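# Loop a rubber band around two bench dogs

## Task

Stretch the rubber band so it wraps each of the two bench dogs exactly once, sitting against the sides of the dogs above the board rather than on their top faces; at the end the board must lie flat and motionless on the table, the robot must not touch the band or hold anything, and the gripper should release and back away.

## Robot and tools

ROBOT. One arm with a two-finger parallel gripper. Six joints, base to hand: waist, shoulder, elbow, wrist pitch, wrist yaw, wrist roll (ranges in rad: waist -3.054 to 3.054, shoulder 0.000 to 3.142, elbow 0.000 to 2.356, wrist pitch -1.571 to 1.571, wrist yaw -1.571 to 1.571, wrist roll -3.142 to 3.142). Fingers point along the gripper's own +x axis and close along its y axis. The reported end_effector_position is the point midway between the pads, about 3 to 4 cm short of the fingertips. Joint friction can leave the hand short of its target or slightly tilted, especially at long reach, and tiny moves may not happen; check position and orientation after each move and correct.

FRAME. Everything uses the scene frame: origin on the table surface under the arm base, +z up, +y to the left when facing +x. Positions are in metres, orientations are quaternions written w first (qw, qx, qy, qz). The base may sit tilted relative to the table, and the printed hand position can be a little off at long reach.

ROW FORMAT. A row is 8 numbers: x, y, z, qw, qx, qy, qz, opening. x, y, z and the quaternion are an absolute pose target for the gripper in the scene frame, not an offset. opening runs from -1 to 1: +1 is fully open (0.088 m); empty fingers touch at about -0.80, and anything lower closes no further. Going from fully open to shut takes at least about 0.5 s. Always repeat the intended quaternion in each row rather than copying the latest reported one, which may have drifted.

execute_actions(actions): a list of actions; each action is a table of 1 to 15 rows, one row per control step of 1/30 s; a table with fewer than 15 rows keeps its final row for the remaining steps. An empty list just returns state and images. A target more than 0.6 m from the gripper's position at the action's start, measured along any gripper axis, gets the action refused; if the first action fails that check against the last reported state, or any action is malformed, nothing in the call runs. Each step the commanded pose is clipped to at most 70 mm and 16 degrees from the measured pose, so distant targets need several actions; position wins over orientation when both cannot be met.

move(target, speed, blocking): target is one 8-number row (absolute pose plus opening); the hand follows a straight path there, turning the shorter way. speed is the path's top speed in m/s, 0.002 to 0.5 (default 0.25); rotation is capped at twice that value in rad/s. Paths last 0.5 to 10 s and are cut off after 10 s. The opening is applied when the move starts. The path ignores obstacles and the real hand may lag, wander or overshoot the speed, notably with the arm almost straight. Faster contact hits harder; aiming further past a contact presses harder. blocking=false returns after 0.5 s while the arm keeps going; poll with wait(0), and call wait or stop before sending new rows or moves. The result adds a move: line giving the ending (done near target, or off_target, moving, held, fault), the limits that acted (paced = pose was clipped; held = a check blocked steps, after which the arm may speed up sharply), and the distance remaining.

wait(seconds): 0 to 10; lets time pass with the last command held; returns early if a running move finishes.

stop(): brakes a running move; needs braking room, more at speed; fingers continue.

zoom_image(camera, region): camera is cam_wrist (896x504); region is [x0, y0, x1, y1] in image pixels, top-left origin, at most 504 by 504.

finished_scene(scene): ends the given scene number once the last command has settled; irreversible; reports success. Replying without any tool call ends everything.

RESULTS. The state line shows gripper position and quat_wxyz plus linear (m/s) and angular (rad/s) velocities. Joint positions and Joint velocities list the six joints then the pad gap (m, m/s). Hand target is the pose the controller is currently driving toward. A pose unreachable line means the clearance check (which treats any mount block or post under the base as arm) altered or blocked the command. grip_measured is the finger opening on the command scale; readings may be offset by about 1 mm for the whole scene, and while squeezing a hard part read narrower by up to about 3 mm (0.061). To hold something, command roughly 0.07 below grip_measured; less gives a lighter hold. Items under about 3 mm thick get proportionally less force. Pad force tops out around 34 to 49 N, with a brief spike at first contact. grip_effort_n is the motor's own effort in newtons (negative closes, positive opens), capped near 83 N, offset and scaled, not zero at rest, n/a at the start.

CAMERA. cam_wrist, pinhole with radial distortion, K=[[449.74, 0, 448.589], [0, 449.74, 251.085], [0, 0, 1]], pose derived from joint readings; small calibration errors exist.

AVOID. Torque on any joint reaching its limit (waist 17.6, shoulder 21.8, elbow 21.7, wrist pitch 5.74, wrist yaw 5.72, wrist roll 5.36 N m, held weight included) freezes the arm for 10 s and drops the rest of the call. Holding loads heats motors: MOTOR HOT appears from 50 °C, and at 95 °C an OVER-TEMPERATURE FAULT holds the arm, possibly followed by power loss and a limp arm. Brief external tugs or pushes may occur. Never let anything leave the table, and avoid drops, slips, slams, hard impacts and heavy pressing. The simulation keeps running while you compose replies, holding the last command.

Each tool is called after "Request:" as name([rows], argument=value, ...), one row to a line, values as JSON.

## Session

I'll start by looking at the current state.

Request:
execute_actions(actions=[])

Scene clock: 0.00 s.
end_effector_position=(+0.4937, -0.1944, +0.2677) grip_measured=+0.523 grip_effort_n=n/a end_effector_quat_wxyz=(+0.337, +0.865, +0.217, -0.302) end_effector_velocity=(+0.001, +0.002, +0.000) end_effector_angular_velocity=(+0.007, -0.014, +0.013)
Joint positions: [ 0.033  1.568  1.319 -0.238  0.075  1.726  0.065]
Joint velocities: [-0.002  0.002 -0.002  0.007 -0.022 -0.007 -0.   ]
Motor temperatures (°C, as the motors report them): [23 22 21 22 21 22]
Heat: hottest waist 23 °C (+0.0 °C/min).
Hand target: +0.494, -0.194, +0.268; +0.337, +0.865, +0.217, -0.302

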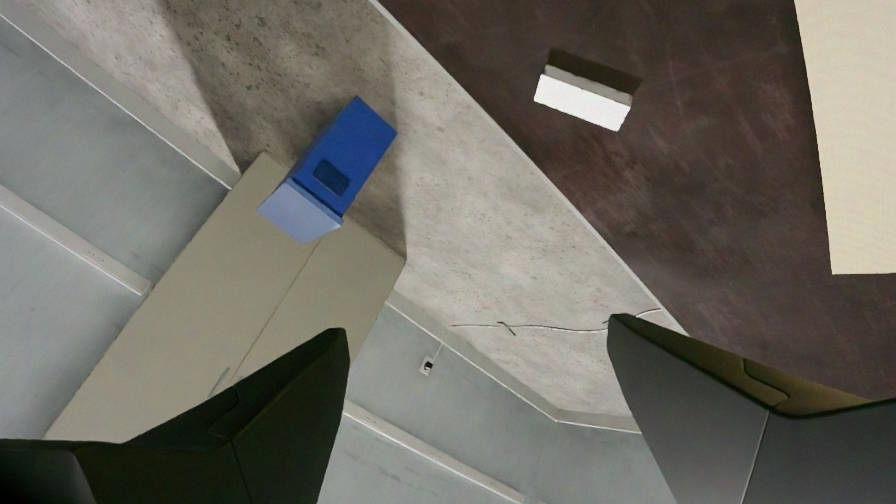

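Request:
move(target=[0.36, -0.03, 0.33, 0.819, 0, 0.574, 0, 1.0], speed=0.4)

Scene clock: 7.10 s.
end_effector_position=(+0.3617, -0.0328, +0.3323) grip_measured=+1.000 grip_effort_n=11.9 end_effector_quat_wxyz=(+0.822, +0.011, +0.569, -0.003) end_effector_velocity=(-0.003, +0.001, -0.003) end_effector_angular_velocity=(-0.004, +0.015, +0.018)
Joint positions: [ 0.753  1.566  1.261 -1.003  0.833  0.336  0.088]
Joint velocities: [-0.002  0.002 -0.007 -0.007 -0.007 -0.007  0.   ]
Motor temperatures (°C, as the motors report them): [24 24 22 22 21 22]
Heat: hottest waist 24 °C (+8.5 °C/min).
Hand target: +0.360, -0.030, +0.330; +0.820, +0.001, +0.572, +0.001
Off the commanded pose: 0.004 m, 2 deg.
move: done
camera_calibration (this result's frames):
cam_wrist: T_world_to_cam=[[-0.0633785, -0.99798, -0.00445401, 0.00210208], [-0.997332, 0.0634981, -0.0360113, 0.408198], [0.0362214, 0.00215978, -0.999341, 0.396541], [0, 0, 0, 1]] pos_world=[0.392878, -0.0246784, 0.410989]

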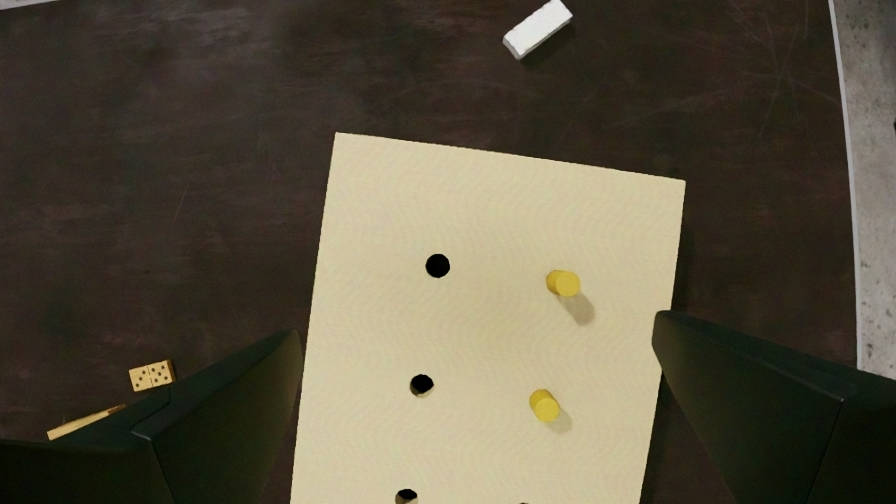

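Request:
move(target=[0.25, -0.03, 0.33, 0.74, 0, 0.673, 0, -0.8], speed=0.3)

Scene clock: 8.47 s.
end_effector_position=(+0.2531, -0.0293, +0.3291) grip_measured=-0.786 grip_effort_n=-71.9 end_effector_quat_wxyz=(+0.741, -0.000, +0.672, +0.000) end_effector_velocity=(-0.003, -0.000, -0.002) end_effector_angular_velocity=(-0.003, +0.016, -0.013)
Joint positions: [ 0.919  1.486  1.136 -1.442  0.701  0.772  0.   ]
Joint velocities: [-0.002  0.002 -0.007 -0.007 -0.007  0.022 -0.   ]
Motor temperatures (°C, as the motors report them): [25 24 22 22 21 22]
Heat: hottest waist 25 °C (+14.2 °C/min).
Hand target: +0.250, -0.030, +0.329; +0.740, -0.000, +0.672, +0.001
Off the commanded pose: 0.003 m, 0 deg.
move: done
camera_calibration (this result's frames):
cam_wrist: T_world_to_cam=[[-0.0401989, -0.998966, 0.0212323, -0.0157118], [-0.973427, 0.0439479, 0.224739, 0.20705], [-0.22544, -0.0116338, -0.974188, 0.454812], [0, 0, 0, 1]] pos_world=[0.30345, -0.0195038, 0.396873]

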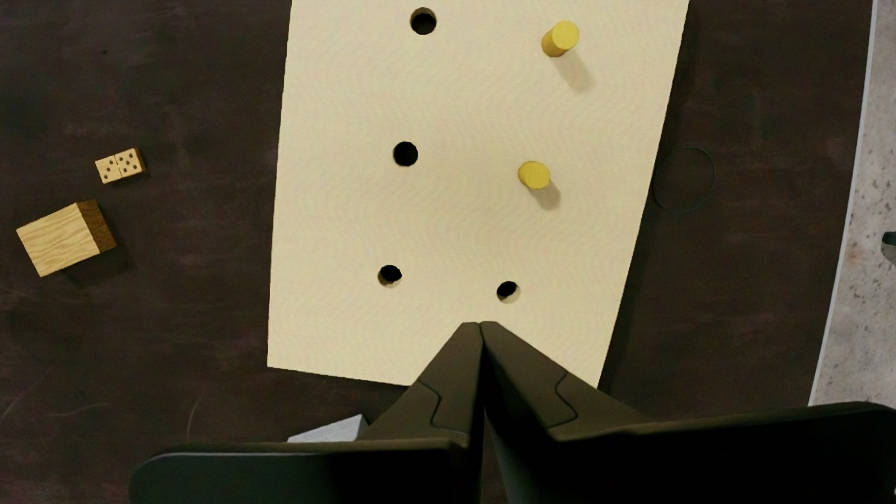

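Request:
zoom_image(camera="cam_wrist", region=[620, 120, 760, 240])

Request:
zoom_image(camera="cam_wrist", region=[480, 0, 640, 220])

Region (620, 120, 760, 240) of cam_wrist's 896x504 image, scaled by 3.600, with more detail than that image has; it fills the top 432 rows of this view, and the rest is white.

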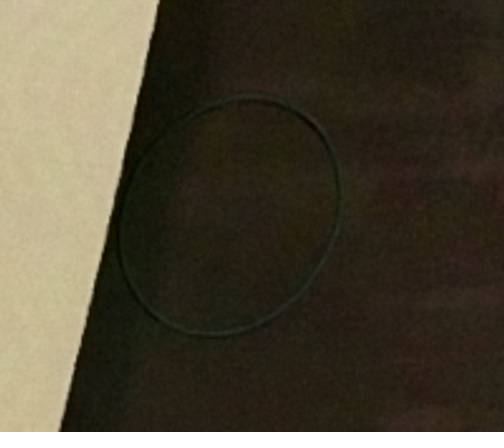

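Region (480, 0, 640, 220) of cam_wrist's 896x504 image, scaled by 2.291, with more detail than that image has; it fills the left 367 columns of this view, and the rest is white.

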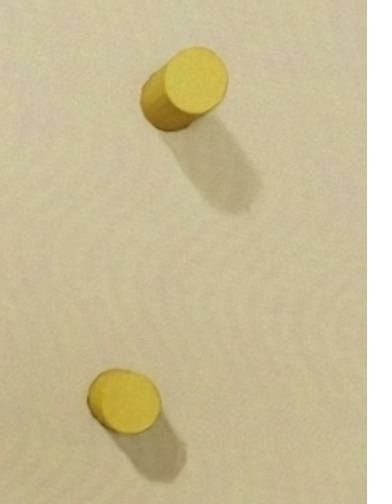

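Request:
move(target=[0.240, -0.237, 0.11, 0.5507, -0.4436, 0.5507, 0.4436, -0.3], speed=0.35)

Scene clock: 21.70 s.
end_effector_position=(+0.2392, -0.2374, +0.1110) grip_measured=-0.303 grip_effort_n=11.9 end_effector_quat_wxyz=(+0.546, -0.445, +0.556, +0.442) end_effector_velocity=(-0.004, -0.000, -0.002) end_effector_angular_velocity=(+0.001, +0.018, +0.021)
Joint positions: [-0.4    1.389  0.841 -0.435  0.409 -2.071  0.024]
Joint velocities: [-0.007  0.002 -0.002 -0.007  0.007 -0.022 -0.   ]
Motor temperatures (°C, as the motors report them): [25 24 22 22 21 22]
Heat: hottest waist 25 °C (+5.5 °C/min).
Hand target: +0.241, -0.239, +0.109; +0.545, -0.445, +0.555, +0.443
Off the commanded pose: 0.001 m, 1 deg.
move: done
camera_calibration (this result's frames):
cam_wrist: T_world_to_cam=[[0.967836, -0.250775, 0.0201141, -0.282831], [-0.243137, -0.911818, 0.330866, -0.161668], [-0.0646326, -0.325114, -0.943463, 0.120508], [0, 0, 0, 1]] pos_world=[0.242215, -0.17916, 0.172875]

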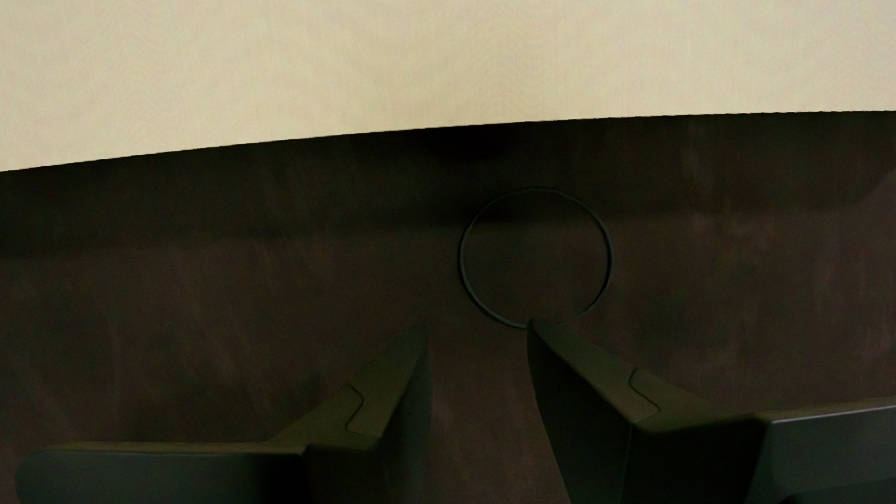

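Request:
zoom_image(camera="cam_wrist", region=[400, 170, 640, 370])

Region (400, 170, 640, 370) of cam_wrist's 896x504 image, scaled by 2.100, with more detail than that image has.

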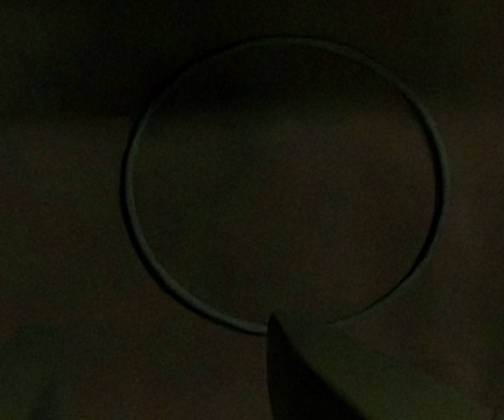

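Request:
move(target=[0.237, -0.2435, 0.05, 0.5507, -0.4436, 0.5507, 0.4436, -0.3], speed=0.15)

Scene clock: 24.17 s.
end_effector_position=(+0.2384, -0.2451, +0.0531) grip_measured=-0.303 grip_effort_n=11.9 end_effector_quat_wxyz=(+0.551, -0.445, +0.552, +0.439) end_effector_velocity=(-0.005, +0.004, -0.003) end_effector_angular_velocity=(+0.009, +0.021, +0.013)
Joint positions: [-0.506  1.579  0.833 -0.196  0.335 -2.162  0.024]
Joint velocities: [-0.002  0.007 -0.007 -0.007  0.007 -0.007 -0.   ]
Motor temperatures (°C, as the motors report them): [25 24 22 22 21 22]
Heat: hottest waist 25 °C (+5.0 °C/min).
Hand target: +0.237, -0.244, +0.050; +0.550, -0.444, +0.551, +0.444
Off the commanded pose: 0.004 m, 1 deg.
move: done
camera_calibration (this result's frames):
cam_wrist: T_world_to_cam=[[0.966539, -0.254551, 0.0317038, -0.284092], [-0.25092, -0.912518, 0.323033, -0.147582], [-0.0532983, -0.32018, -0.945856, 0.0618986], [0, 0, 0, 1]] pos_world=[0.240853, -0.187168, 0.115228]

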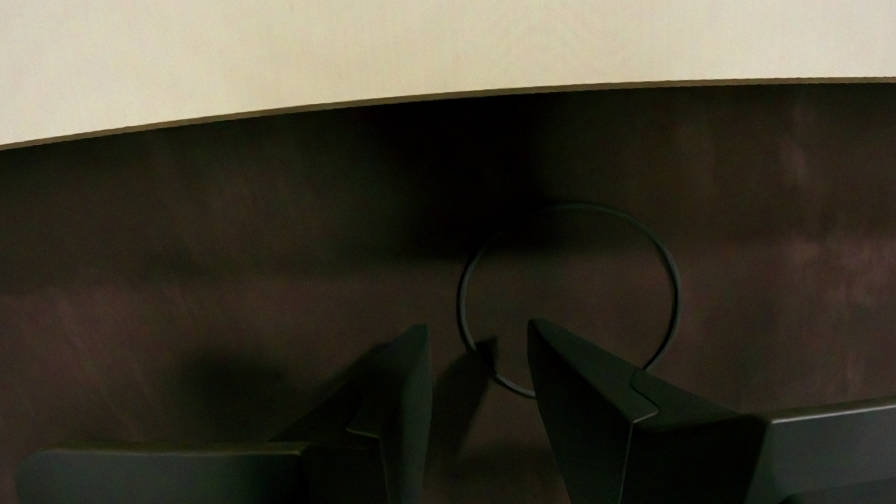

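Request:
move(target=[0.2335, -0.2425, 0.037, 0.5507, -0.4436, 0.5507, 0.4436, -0.45], speed=0.03)

Scene clock: 25.50 s.
end_effector_position=(+0.2366, -0.2465, +0.0407) grip_measured=-0.447 grip_effort_n=-16.5 end_effector_quat_wxyz=(+0.552, -0.447, +0.552, +0.436) end_effector_velocity=(-0.003, +0.003, +0.001) end_effector_angular_velocity=(+0.016, +0.007, -0.004)
Joint positions: [-0.527  1.618  0.827 -0.137  0.322 -2.18   0.017]
Joint velocities: [-0.002 -0.007 -0.002 -0.022 -0.007  0.007  0.   ]
Motor temperatures (°C, as the motors report them): [25 24 22 22 21 22]
Heat: hottest waist 25 °C (+4.7 °C/min).
Hand target: +0.234, -0.243, +0.037; +0.551, -0.444, +0.551, +0.443
Off the commanded pose: 0.006 m, 1 deg.
move: done
camera_calibration (this result's frames):
cam_wrist: T_world_to_cam=[[0.965661, -0.257105, 0.0373617, -0.282904], [-0.254975, -0.910254, 0.326229, -0.143949], [-0.0498665, -0.324553, -0.944552, 0.0476824], [0, 0, 0, 1]] pos_world=[0.238864, -0.188291, 0.102569]

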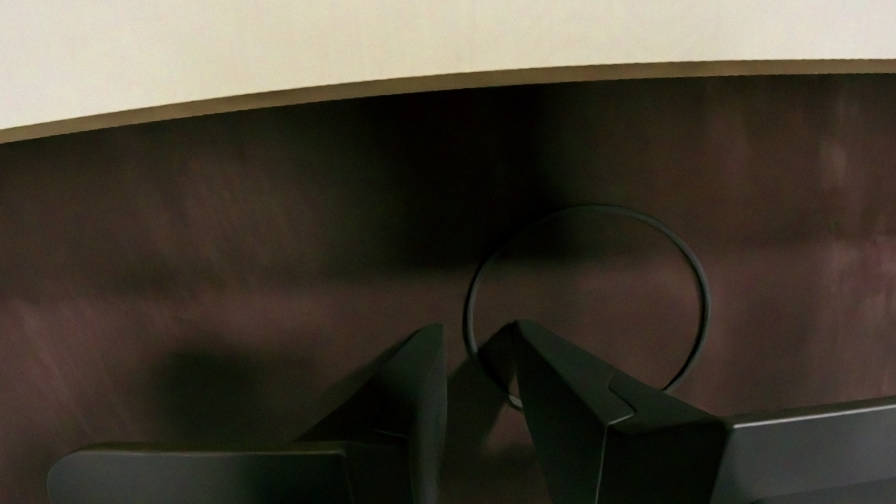

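Request:
move(target=[0.2325, -0.2385, 0.030, 0.5507, -0.4436, 0.5507, 0.4436, -0.45], speed=0.02)

Scene clock: 26.77 s.
end_effector_position=(+0.2373, -0.2463, +0.0385) grip_measured=-0.447 grip_effort_n=-16.5 end_effector_quat_wxyz=(+0.553, -0.451, +0.553, +0.431) end_effector_velocity=(-0.003, +0.001, -0.000) end_effector_angular_velocity=(+0.008, +0.004, +0.004)
Joint positions: [-0.527  1.624  0.816 -0.107  0.323 -2.181  0.017]
Joint velocities: [-0.007 -0.002 -0.002 -0.007 -0.007 -0.007 -0.   ]
Motor temperatures (°C, as the motors report them): [25 25 22 22 21 22]
Heat: hottest waist 25 °C (+4.5 °C/min).
Hand target: +0.232, -0.238, +0.030; +0.551, -0.443, +0.551, +0.444
Off the commanded pose: 0.012 m, 2 deg.
move: off_target
camera_calibration (this result's frames):
cam_wrist: T_world_to_cam=[[0.964426, -0.259876, 0.0484467, -0.284275], [-0.260885, -0.906061, 0.333155, -0.140673], [-0.0426835, -0.333943, -0.941626, 0.0415698], [0, 0, 0, 1]] pos_world=[0.239237, -0.187452, 0.0997812]

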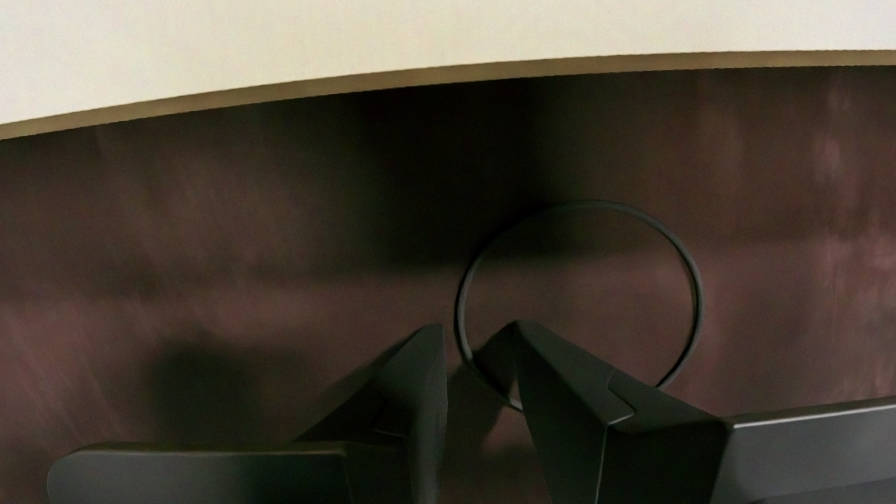

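Request:
execute_actions([
  [[0.2355,-0.244,0.034,0.5507,-0.4436,0.5507,0.4436,-0.5],[0.2355,-0.244,0.034,0.5507,-0.4436,0.5507,0.4436,-0.53],[0.2355,-0.244,0.034,0.5507,-0.4436,0.5507,0.4436,-0.56],[0.2355,-0.244,0.034,0.5507,-0.4436,0.5507,0.4436,-0.59],[0.2355,-0.244,0.034,0.5507,-0.4436,0.5507,0.4436,-0.62],[0.2355,-0.244,0.034,0.5507,-0.4436,0.5507,0.4436,-0.65],[0.2355,-0.244,0.034,0.5507,-0.4436,0.5507,0.4436,-0.68],[0.2355,-0.244,0.034,0.5507,-0.4436,0.5507,0.4436,-0.70],[0.2355,-0.244,0.034,0.5507,-0.4436,0.5507,0.4436,-0.72],[0.2355,-0.244,0.034,0.5507,-0.4436,0.5507,0.4436,-0.74],[0.2355,-0.244,0.034,0.5507,-0.4436,0.5507,0.4436,-0.76],[0.2355,-0.244,0.034,0.5507,-0.4436,0.5507,0.4436,-0.78],[0.2355,-0.244,0.034,0.5507,-0.4436,0.5507,0.4436,-0.80],[0.2355,-0.244,0.034,0.5507,-0.4436,0.5507,0.4436,-0.85],[0.2355,-0.244,0.034,0.5507,-0.4436,0.5507,0.4436,-1.0]],
])

Scene clock: 27.97 s.
end_effector_position=(+0.2382, -0.2471, +0.0393) grip_measured=-0.787 grip_effort_n=-83.5 end_effector_quat_wxyz=(+0.553, -0.449, +0.551, +0.435) end_effector_velocity=(-0.001, +0.002, +0.000) end_effector_angular_velocity=(+0.009, +0.001, +0.008)
Joint positions: [-0.527  1.625  0.83  -0.129  0.32  -2.182  0.   ]
Joint velocities: [-0.002 -0.002 -0.002 -0.007 -0.007 -0.007  0.   ]
Motor temperatures (°C, as the motors report them): [25 25 22 22 21 22]
Heat: hottest waist 25 °C (+4.3 °C/min).
Hand target: +0.235, -0.244, +0.034; +0.551, -0.444, +0.551, +0.444
Off the commanded pose: 0.007 m, 1 deg.
camera_calibration (this result's frames):
cam_wrist: T_world_to_cam=[[0.965606, -0.256554, 0.0422447, -0.284656], [-0.256024, -0.909835, 0.326575, -0.1433], [-0.0453485, -0.326158, -0.944227, 0.0447811], [0, 0, 0, 1]] pos_world=[0.240209, -0.188803, 0.101107]

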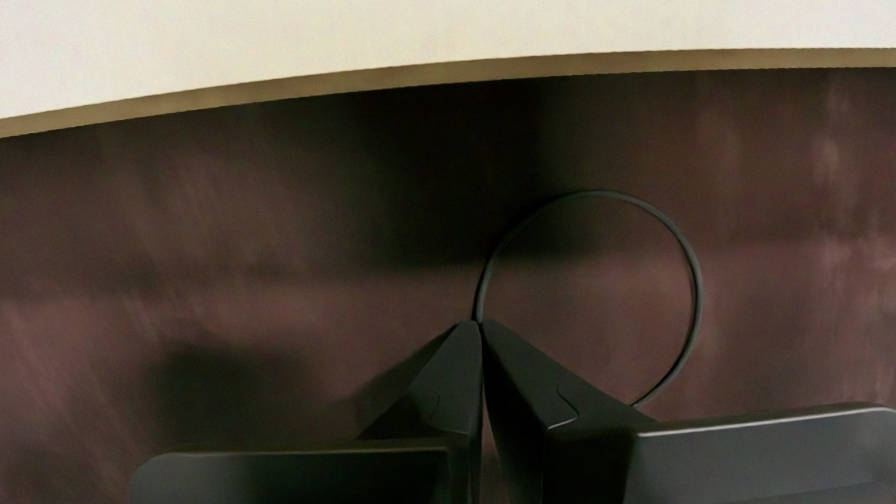

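Request:
move(target=[0.2375, -0.245, 0.09, 0.5507, -0.4436, 0.5507, 0.4436, -1.0], speed=0.08)

Scene clock: 29.23 s.
end_effector_position=(+0.2337, -0.2410, +0.0853) grip_measured=-0.787 grip_effort_n=-83.5 end_effector_quat_wxyz=(+0.548, -0.439, +0.550, +0.452) end_effector_velocity=(-0.007, +0.002, +0.000) end_effector_angular_velocity=(+0.014, +0.031, -0.002)
Joint positions: [-0.468  1.465  0.836 -0.353  0.356 -2.131  0.   ]
Joint velocities: [-0.007 -0.002  0.002 -0.037  0.007  0.007 -0.   ]
Motor temperatures (°C, as the motors report them): [25 25 22 22 21 22]
Heat: hottest waist 25 °C (+4.1 °C/min).
Hand target: +0.237, -0.245, +0.090; +0.551, -0.444, +0.551, +0.443
Off the commanded pose: 0.007 m, 1 deg.
move: done
camera_calibration (this result's frames):
cam_wrist: T_world_to_cam=[[0.969722, -0.24404, 0.00919311, -0.275754], [-0.23484, -0.921516, 0.309287, -0.160204], [-0.0670068, -0.302081, -0.950924, 0.101484], [0, 0, 0, 1]] pos_world=[0.236582, -0.184268, 0.148588]

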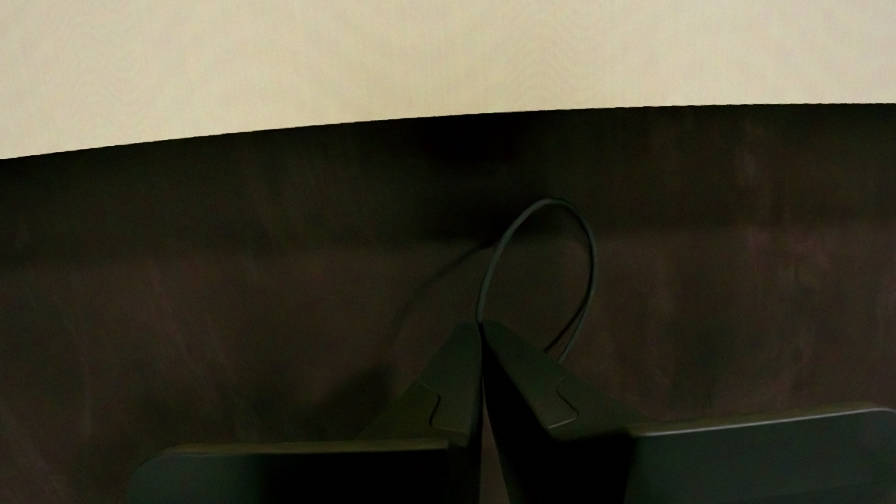

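Request:
move(target=[0.26, -0.235, 0.20, 0.5507, -0.4436, 0.5507, 0.4436, -1.0], speed=0.2)

Request:
move(target=[0.402, -0.115, 0.20, 0.5507, -0.4436, 0.5507, 0.4436, -1.0], speed=0.2)

Scene clock: 31.33 s.
end_effector_position=(+0.2569, -0.2317, +0.1960) grip_measured=-0.787 grip_effort_n=-83.5 end_effector_quat_wxyz=(+0.548, -0.441, +0.550, +0.450) end_effector_velocity=(-0.003, +0.001, +0.000) end_effector_angular_velocity=(+0.004, +0.019, +0.005)
Joint positions: [-0.197  1.265  1.035 -0.855  0.497 -1.877  0.   ]
Joint velocities: [ 0.002  0.002  0.002 -0.022  0.007  0.007 -0.   ]
Motor temperatures (°C, as the motors report them): [25 25 23 22 21 22]
Heat: hottest waist 25 °C (+3.8 °C/min).
Hand target: +0.260, -0.235, +0.200; +0.552, -0.444, +0.550, +0.443
Off the commanded pose: 0.006 m, 1 deg.
move: done
camera_calibration (this result's frames):
cam_wrist: T_world_to_cam=[[0.96968, -0.244075, 0.0121422, -0.2976], [-0.235567, -0.920347, 0.312202, -0.180585], [-0.0650257, -0.305597, -0.949938, 0.209539], [0, 0, 0, 1]] pos_world=[0.259663, -0.174803, 0.259042]

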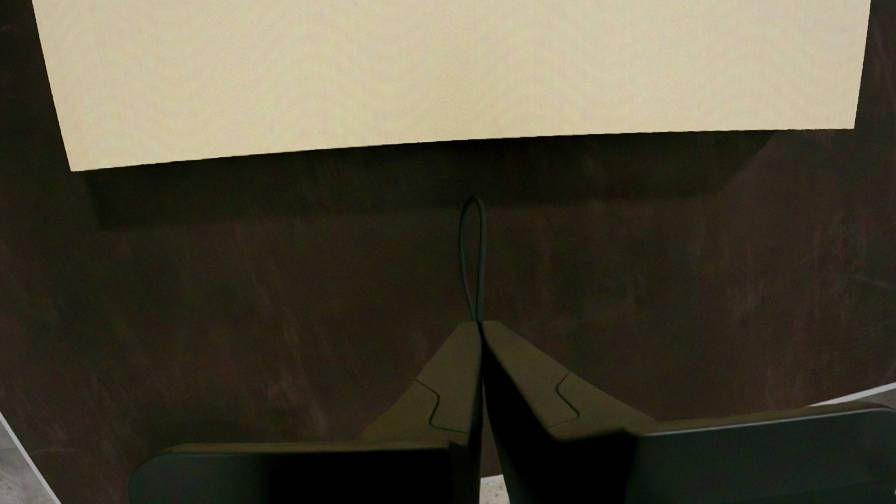

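Scene clock: 32.80 s.
end_effector_position=(+0.3999, -0.1154, +0.2018) grip_measured=-0.787 grip_effort_n=-83.5 end_effector_quat_wxyz=(+0.553, -0.443, +0.548, +0.443) end_effector_velocity=(-0.001, +0.005, -0.001) end_effector_angular_velocity=(+0.023, +0.008, +0.002)
Joint positions: [ 0.254  1.827  1.461 -0.977  0.658 -1.376  0.   ]
Joint velocities: [ 0.002  0.007  0.002 -0.007 -0.022  0.007 -0.   ]
Motor temperatures (°C, as the motors report them): [25 25 23 22 21 22]
Heat: hottest waist 25 °C (+3.7 °C/min).
Hand target: +0.402, -0.114, +0.201; +0.553, -0.443, +0.549, +0.443
Off the commanded pose: 0.003 m, 0 deg.
move: done
camera_calibration (this result's frames):
cam_wrist: T_world_to_cam=[[0.96736, -0.251706, 0.029309, -0.411435], [-0.248072, -0.917032, 0.312269, -0.0362804], [-0.0517227, -0.309347, -0.949542, 0.254108], [0, 0, 0, 1]] pos_world=[0.402148, -0.0582235, 0.264674]

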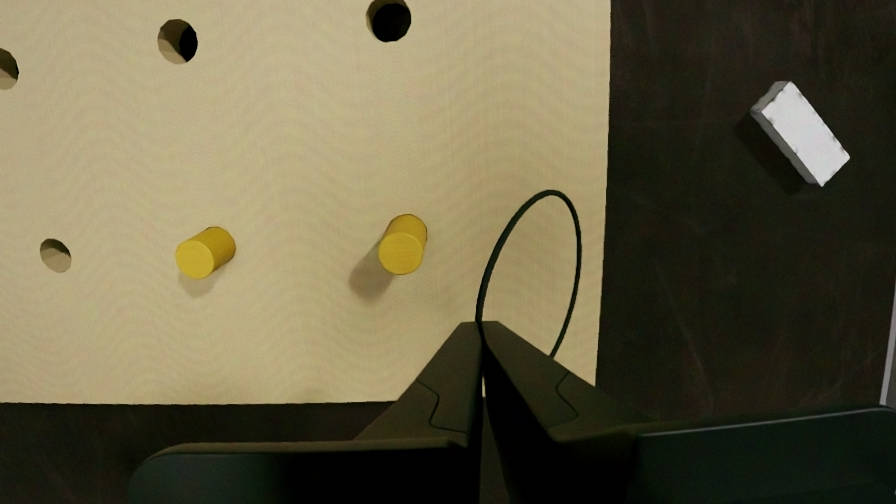

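Request:
zoom_image(camera="cam_wrist", region=[150, 180, 450, 320])

Region (150, 180, 450, 320) of cam_wrist's 896x504 image, scaled by 1.680, with more detail than that image has; it fills the top 235 rows of this view, and the rest is white.

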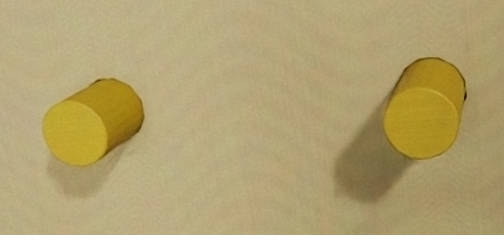

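Request:
move(target=[0.399, -0.121, 0.153, 0.5507, -0.4436, 0.5507, 0.4436, -1.0], speed=0.08)

Scene clock: 35.43 s.
end_effector_position=(+0.4018, -0.1249, +0.1576) grip_measured=-0.787 grip_effort_n=-83.5 end_effector_quat_wxyz=(+0.556, -0.444, +0.551, +0.436) end_effector_velocity=(-0.001, +0.001, -0.001) end_effector_angular_velocity=(+0.006, -0.001, +0.004)
Joint positions: [ 0.161  1.862  1.385 -0.788  0.643 -1.482  0.   ]
Joint velocities: [-0.002 -0.002 -0.007  0.007 -0.007 -0.007 -0.   ]
Motor temperatures (°C, as the motors report them): [26 26 23 22 21 22]
Heat: hottest waist 26 °C (+5.1 °C/min).
Hand target: +0.399, -0.121, +0.153; +0.550, -0.444, +0.551, +0.444
Off the commanded pose: 0.007 m, 1 deg.
move: done
camera_calibration (this result's frames):
cam_wrist: T_world_to_cam=[[0.963857, -0.263708, 0.037929, -0.415723], [-0.261762, -0.910844, 0.319129, -0.0255151], [-0.0496094, -0.317522, -0.946952, 0.206969], [0, 0, 0, 1]] pos_world=[0.404286, -0.0671526, 0.2199]

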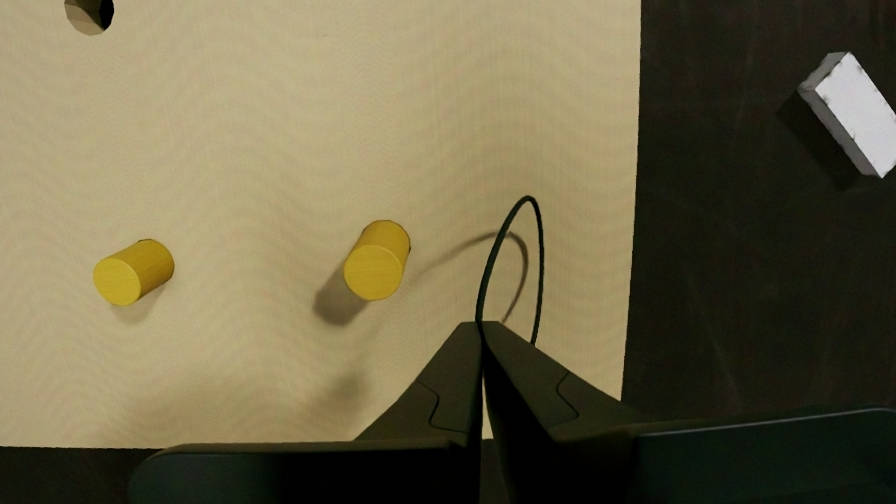

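Request:
move(target=[0.334, -0.105, 0.122, 0.5507, -0.4436, 0.5507, 0.4436, -1.0], speed=0.07)

Scene clock: 37.63 s.
end_effector_position=(+0.3351, -0.1033, +0.1194) grip_measured=-0.787 grip_effort_n=-83.5 end_effector_quat_wxyz=(+0.548, -0.443, +0.552, +0.446) end_effector_velocity=(+0.000, -0.003, +0.005) end_effector_angular_velocity=(+0.005, -0.010, -0.002)
Joint positions: [ 0.12   1.753  1.01  -0.518  0.63  -1.532  0.   ]
Joint velocities: [-0.002 -0.022 -0.002 -0.007 -0.007 -0.007 -0.   ]
Motor temperatures (°C, as the motors report them): [26 26 23 22 21 22]
Heat: hottest waist 26 °C (+4.8 °C/min).
Hand target: +0.334, -0.105, +0.121; +0.550, -0.444, +0.551, +0.444
Off the commanded pose: 0.003 m, 0 deg.
move: done
camera_calibration (this result's frames):
cam_wrist: T_world_to_cam=[[0.968722, -0.247481, 0.0181956, -0.341971], [-0.2401, -0.916254, 0.320672, -0.0190741], [-0.0626883, -0.31501, -0.947016, 0.179044], [0, 0, 0, 1]] pos_world=[0.337919, -0.0457073, 0.181897]

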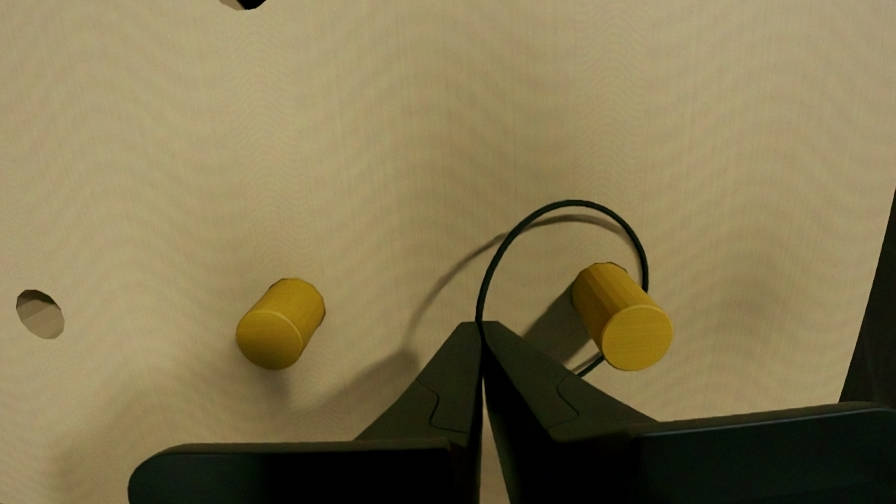

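Request:
move(target=[0.3155, -0.0905, 0.137, 0.5507, -0.4436, 0.5507, 0.4436, -1.0], speed=0.06)

Request:
move(target=[0.280, -0.0785, 0.135, 0.5507, -0.4436, 0.5507, 0.4436, -1.0], speed=0.05)

Scene clock: 41.80 s.
end_effector_position=(+0.3167, -0.0903, +0.1342) grip_measured=-0.787 grip_effort_n=-83.5 end_effector_quat_wxyz=(+0.549, -0.443, +0.551, +0.446) end_effector_velocity=(-0.003, +0.000, +0.000) end_effector_angular_velocity=(+0.007, +0.007, -0.019)
Joint positions: [ 0.175  1.685  0.932 -0.545  0.642 -1.467  0.   ]
Joint velocities: [-0.002 -0.007 -0.007 -0.007 -0.007  0.022 -0.   ]
Motor temperatures (°C, as the motors report them): [26 27 23 22 21 22]
Heat: hottest shoulder 27 °C (+5.7 °C/min).
Hand target: +0.315, -0.090, +0.137; +0.551, -0.443, +0.550, +0.444
Off the commanded pose: 0.003 m, 0 deg.
move: done
camera_calibration (this result's frames):
cam_wrist: T_world_to_cam=[[0.968394, -0.248613, 0.0200996, -0.32145], [-0.242008, -0.91704, 0.316969, -0.015273], [-0.0603704, -0.311815, -0.948223, 0.195672], [0, 0, 0, 1]] pos_world=[0.319407, -0.0329092, 0.196843]

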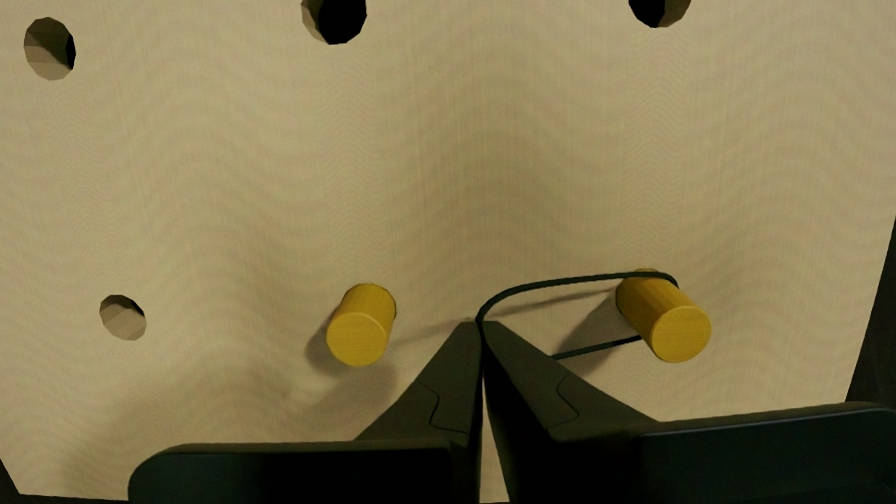

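Scene clock: 42.87 s.
end_effector_position=(+0.2833, -0.0800, +0.1337) grip_measured=-0.787 grip_effort_n=-83.5 end_effector_quat_wxyz=(+0.551, -0.443, +0.551, +0.442) end_effector_velocity=(-0.001, +0.001, -0.001) end_effector_angular_velocity=(+0.020, -0.003, -0.003)
Joint positions: [ 0.196  1.599  0.774 -0.48   0.65  -1.442  0.   ]
Joint velocities: [-0.007 -0.007 -0.007  0.007 -0.022 -0.007 -0.   ]
Motor temperatures (°C, as the motors report them): [26 27 23 22 21 22]
Heat: hottest shoulder 27 °C (+5.6 °C/min).
Hand target: +0.280, -0.079, +0.135; +0.551, -0.444, +0.551, +0.444
Off the commanded pose: 0.004 m, 0 deg.
move: done
camera_calibration (this result's frames):
cam_wrist: T_world_to_cam=[[0.96708, -0.253105, 0.0263437, -0.287351], [-0.248099, -0.914774, 0.318803, -0.0121015], [-0.0565921, -0.314844, -0.947455, 0.195025], [0, 0, 0, 1]] pos_world=[0.285926, -0.0223977, 0.196205]

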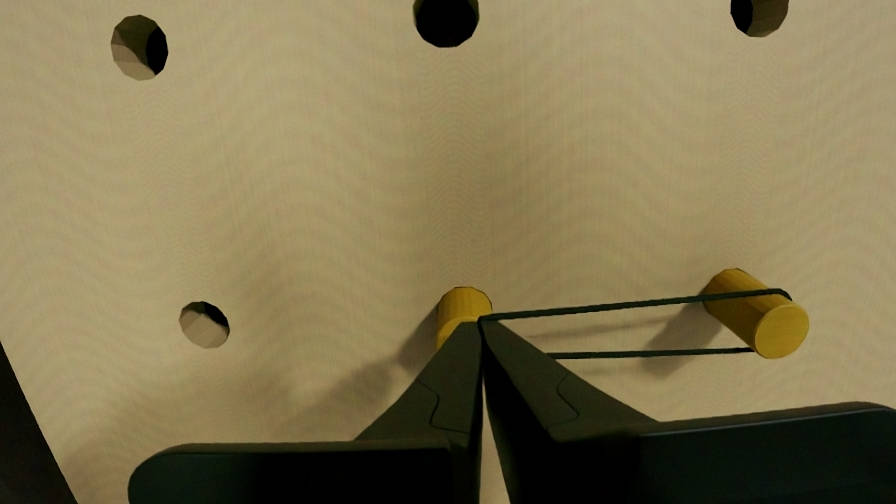

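Request:
zoom_image(camera="cam_wrist", region=[680, 250, 840, 380])

Region (680, 250, 840, 380) of cam_wrist's 896x504 image, scaled by 3.150, with more detail than that image has; it fills the top 410 rows of this view, and the rest is white.

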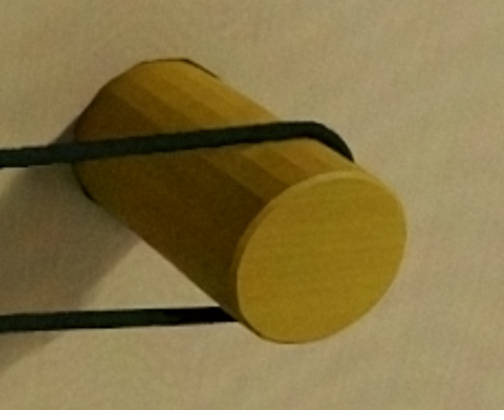

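Request:
move(target=[0.255, -0.0715, 0.121, 0.5507, -0.4436, 0.5507, 0.4436, -1.0], speed=0.04)

Scene clock: 44.50 s.
end_effector_position=(+0.2620, -0.0727, +0.1221) grip_measured=-0.787 grip_effort_n=-83.5 end_effector_quat_wxyz=(+0.556, -0.445, +0.550, +0.436) end_effector_velocity=(+0.001, -0.000, +0.001) end_effector_angular_velocity=(+0.005, -0.009, +0.013)
Joint positions: [ 0.185  1.571  0.652 -0.362  0.65  -1.456  0.   ]
Joint velocities: [-0.002 -0.007 -0.002  0.007 -0.007 -0.022  0.   ]
Motor temperatures (°C, as the motors report them): [26 27 23 22 21 22]
Heat: hottest shoulder 27 °C (+5.4 °C/min).
Hand target: +0.255, -0.072, +0.121; +0.551, -0.444, +0.551, +0.444
Off the commanded pose: 0.007 m, 1 deg.
move: done
camera_calibration (this result's frames):
cam_wrist: T_world_to_cam=[[0.964449, -0.261216, 0.0400576, -0.266161], [-0.260079, -0.911302, 0.319198, -0.00375457], [-0.046875, -0.318268, -0.946841, 0.182228], [0, 0, 0, 1]] pos_world=[0.264264, -0.0149495, 0.184402]

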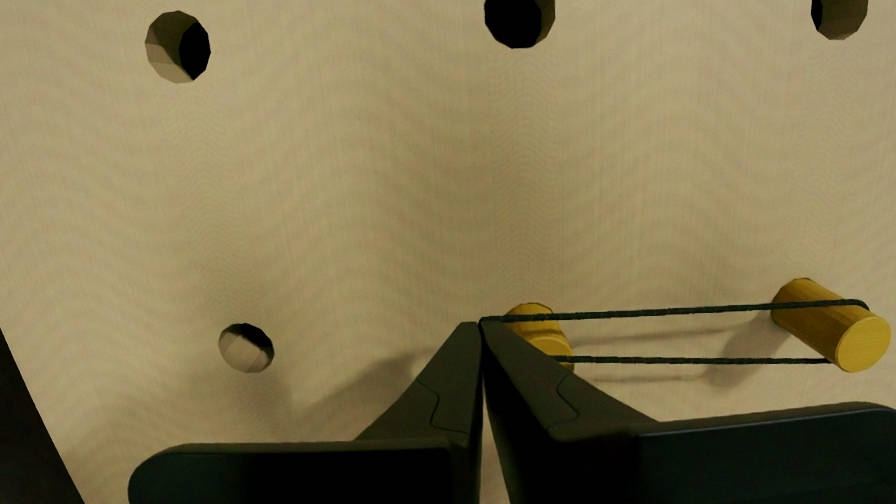

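Request:
zoom_image(camera="cam_wrist", region=[450, 280, 650, 420])

Region (450, 280, 650, 420) of cam_wrist's 896x504 image, scaled by 2.520, with more detail than that image has; it fills the top 353 rows of this view, and the rest is white.

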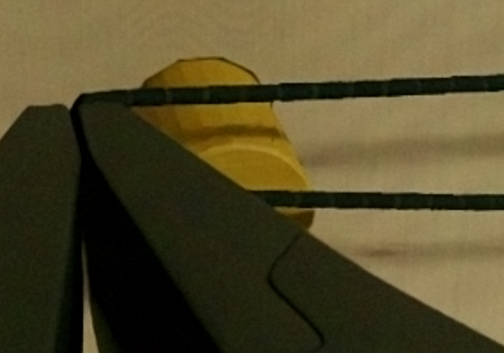

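Request:
move(target=[0.243, -0.0705, 0.116, 0.5507, -0.4436, 0.5507, 0.4436, -1.0], speed=0.03)

Scene clock: 46.07 s.
end_effector_position=(+0.2512, -0.0722, +0.1177) grip_measured=-0.787 grip_effort_n=-83.5 end_effector_quat_wxyz=(+0.557, -0.446, +0.550, +0.434) end_effector_velocity=(-0.000, +0.001, +0.001) end_effector_angular_velocity=(+0.007, -0.008, +0.005)
Joint positions: [ 0.172  1.549  0.597 -0.313  0.647 -1.474  0.   ]
Joint velocities: [ 0.002 -0.007 -0.007  0.007 -0.007 -0.007 -0.   ]
Motor temperatures (°C, as the motors report them): [26 27 23 22 21 22]
Heat: hottest shoulder 27 °C (+5.2 °C/min).
Hand target: +0.243, -0.071, +0.116; +0.551, -0.444, +0.551, +0.444
Off the commanded pose: 0.009 m, 1 deg.
move: off_target
camera_calibration (this result's frames):
cam_wrist: T_world_to_cam=[[0.96371, -0.263151, 0.0448798, -0.255986], [-0.263439, -0.910315, 0.319258, -0.00376475], [-0.0431585, -0.319496, -0.946604, 0.176642], [0, 0, 0, 1]] pos_world=[0.253328, -0.0143537, 0.179901]

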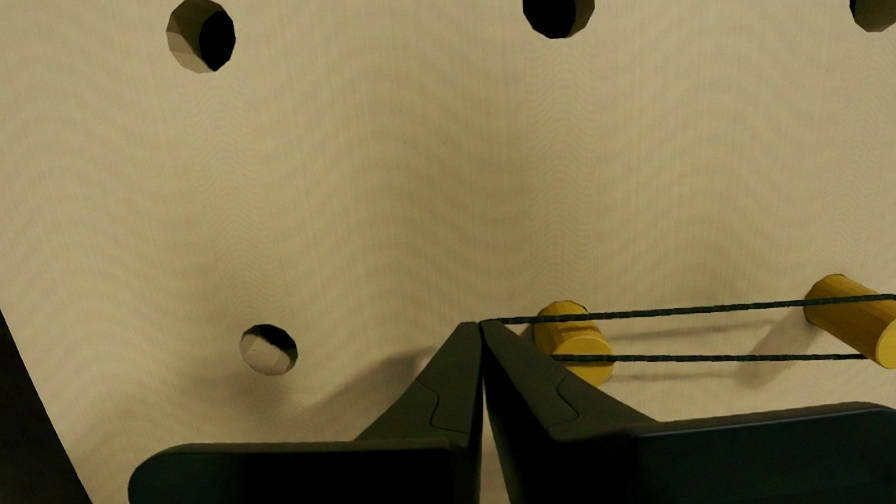

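Request:
move(target=[0.242, -0.0725, 0.101, 0.5507, -0.4436, 0.5507, 0.4436, -1.0], speed=0.03)

Scene clock: 47.20 s.
end_effector_position=(+0.2530, -0.0767, +0.1063) grip_measured=-0.787 grip_effort_n=-83.5 end_effector_quat_wxyz=(+0.563, -0.447, +0.548, +0.427) end_effector_velocity=(-0.003, -0.000, -0.001) end_effector_angular_velocity=(+0.006, +0.009, +0.021)
Joint positions: [ 0.127  1.57   0.577 -0.221  0.632 -1.529  0.   ]
Joint velocities: [-0.007 -0.002 -0.002 -0.007 -0.007 -0.022 -0.   ]
Motor temperatures (°C, as the motors report them): [26 27 23 22 21 22]
Heat: hottest shoulder 27 °C (+5.1 °C/min).
Hand target: +0.242, -0.073, +0.101; +0.550, -0.444, +0.551, +0.444
Off the commanded pose: 0.013 m, 2 deg.
move: off_target
camera_calibration (this result's frames):
cam_wrist: T_world_to_cam=[[0.960342, -0.272279, 0.0600586, -0.259776], [-0.277023, -0.907294, 0.316347, 0.000225415], [-0.0316438, -0.320439, -0.946741, 0.161482], [0, 0, 0, 1]] pos_world=[0.254646, -0.0187819, 0.168412]

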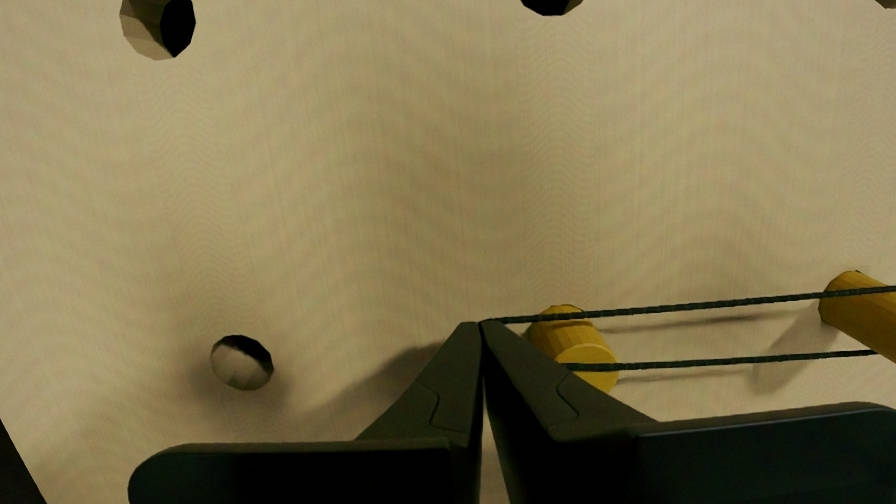

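Request:
move(target=[0.2335, -0.088, 0.098, 0.5507, -0.4436, 0.5507, 0.4436, -1.0], speed=0.03)

Scene clock: 48.73 s.
end_effector_position=(+0.2440, -0.0890, +0.1007) grip_measured=-0.787 grip_effort_n=-83.5 end_effector_quat_wxyz=(+0.560, -0.447, +0.546, +0.434) end_effector_velocity=(+0.001, -0.001, +0.001) end_effector_angular_velocity=(+0.004, -0.010, -0.001)
Joint positions: [ 0.059  1.534  0.549 -0.194  0.603 -1.612  0.   ]
Joint velocities: [-0.002 -0.007 -0.002  0.007 -0.007 -0.007  0.   ]
Motor temperatures (°C, as the motors report them): [26 27 22 22 21 22]
Heat: hottest shoulder 27 °C (+4.9 °C/min).
Hand target: +0.234, -0.088, +0.098; +0.550, -0.444, +0.551, +0.444
Off the commanded pose: 0.011 m, 2 deg.
move: off_target
camera_calibration (this result's frames):
cam_wrist: T_world_to_cam=[[0.963984, -0.260815, 0.0520662, -0.253262], [-0.263765, -0.912423, 0.312909, -0.0149405], [-0.0341047, -0.315372, -0.948355, 0.15318], [0, 0, 0, 1]] pos_world=[0.245424, -0.0313777, 0.16313]

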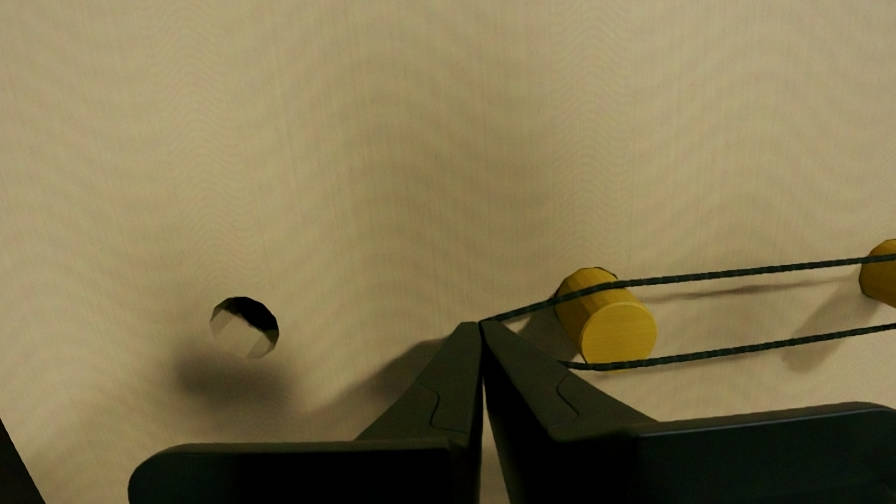

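Request:
move(target=[0.233, -0.099, 0.096, 0.5507, -0.4436, 0.5507, 0.4436, -1.0], speed=0.03)

Scene clock: 49.73 s.
end_effector_position=(+0.2428, -0.0988, +0.0980) grip_measured=-0.787 grip_effort_n=-83.5 end_effector_quat_wxyz=(+0.560, -0.447, +0.545, +0.436) end_effector_velocity=(-0.001, +0.003, -0.000) end_effector_angular_velocity=(+0.022, +0.000, +0.010)
Joint positions: [ 0.014  1.518  0.551 -0.189  0.582 -1.663  0.   ]
Joint velocities: [-0.002 -0.002 -0.002 -0.007 -0.022 -0.007 -0.   ]
Motor temperatures (°C, as the motors report them): [26 27 22 22 21 22]
Heat: hottest shoulder 27 °C (+4.8 °C/min).
Hand target: +0.233, -0.099, +0.096; +0.551, -0.444, +0.551, +0.444
Off the commanded pose: 0.010 m, 2 deg.
move: off_target
camera_calibration (this result's frames):
cam_wrist: T_world_to_cam=[[0.964748, -0.258453, 0.0496412, -0.254251], [-0.260881, -0.914308, 0.309811, -0.0240106], [-0.034684, -0.311839, -0.949502, 0.148161], [0, 0, 0, 1]] pos_world=[0.244163, -0.0414625, 0.160739]

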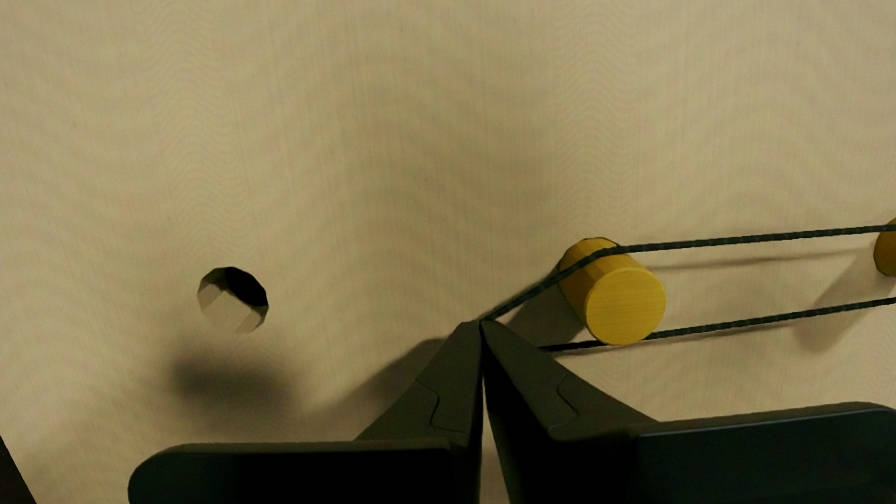

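Request:
zoom_image(camera="cam_wrist", region=[460, 210, 720, 380])

Region (460, 210, 720, 380) of cam_wrist's 896x504 image, scaled by 1.938, with more detail than that image has; it fills the top 330 rows of this view, and the rest is white.

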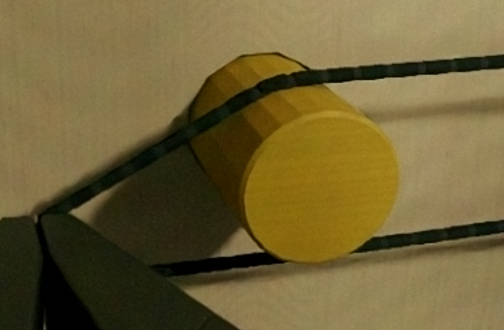

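Request:
move(target=[0.249, -0.085, 0.097, 0.5507, -0.4436, 0.5507, 0.4436, -1.0], speed=0.03)

Scene clock: 51.97 s.
end_effector_position=(+0.2541, -0.0882, +0.0996) grip_measured=-0.787 grip_effort_n=-83.5 end_effector_quat_wxyz=(+0.559, -0.446, +0.548, +0.434) end_effector_velocity=(+0.003, -0.002, +0.001) end_effector_angular_velocity=(-0.009, -0.009, +0.002)
Joint positions: [ 0.069  1.574  0.594 -0.212  0.609 -1.596  0.   ]
Joint velocities: [ 0.002 -0.002  0.002  0.007  0.007 -0.007 -0.   ]
Motor temperatures (°C, as the motors report them): [26 27 22 22 21 22]
Heat: hottest shoulder 27 °C (+4.6 °C/min).
Hand target: +0.249, -0.085, +0.097; +0.551, -0.444, +0.550, +0.444
Off the commanded pose: 0.007 m, 1 deg.
move: done
camera_calibration (this result's frames):
cam_wrist: T_world_to_cam=[[0.963838, -0.262263, 0.0472782, -0.262344], [-0.263536, -0.91169, 0.315231, -0.0115052], [-0.0395703, -0.316291, -0.947837, 0.154], [0, 0, 0, 1]] pos_world=[0.255919, -0.0305836, 0.161997]

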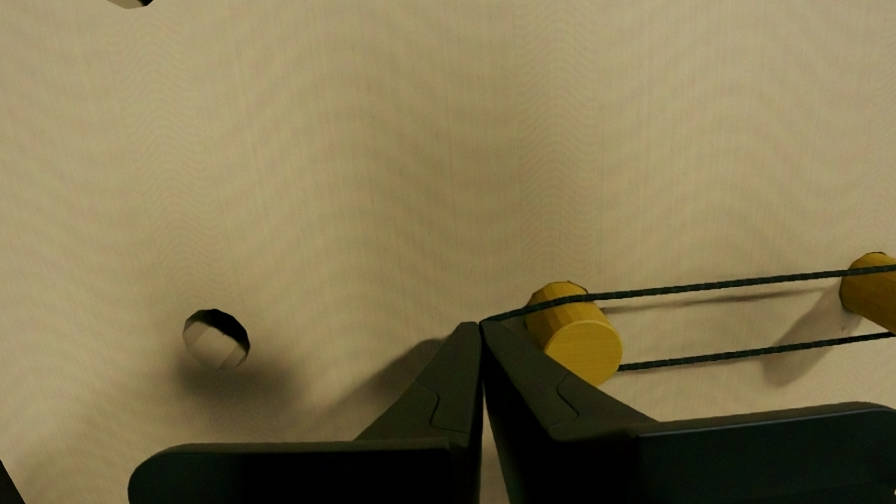

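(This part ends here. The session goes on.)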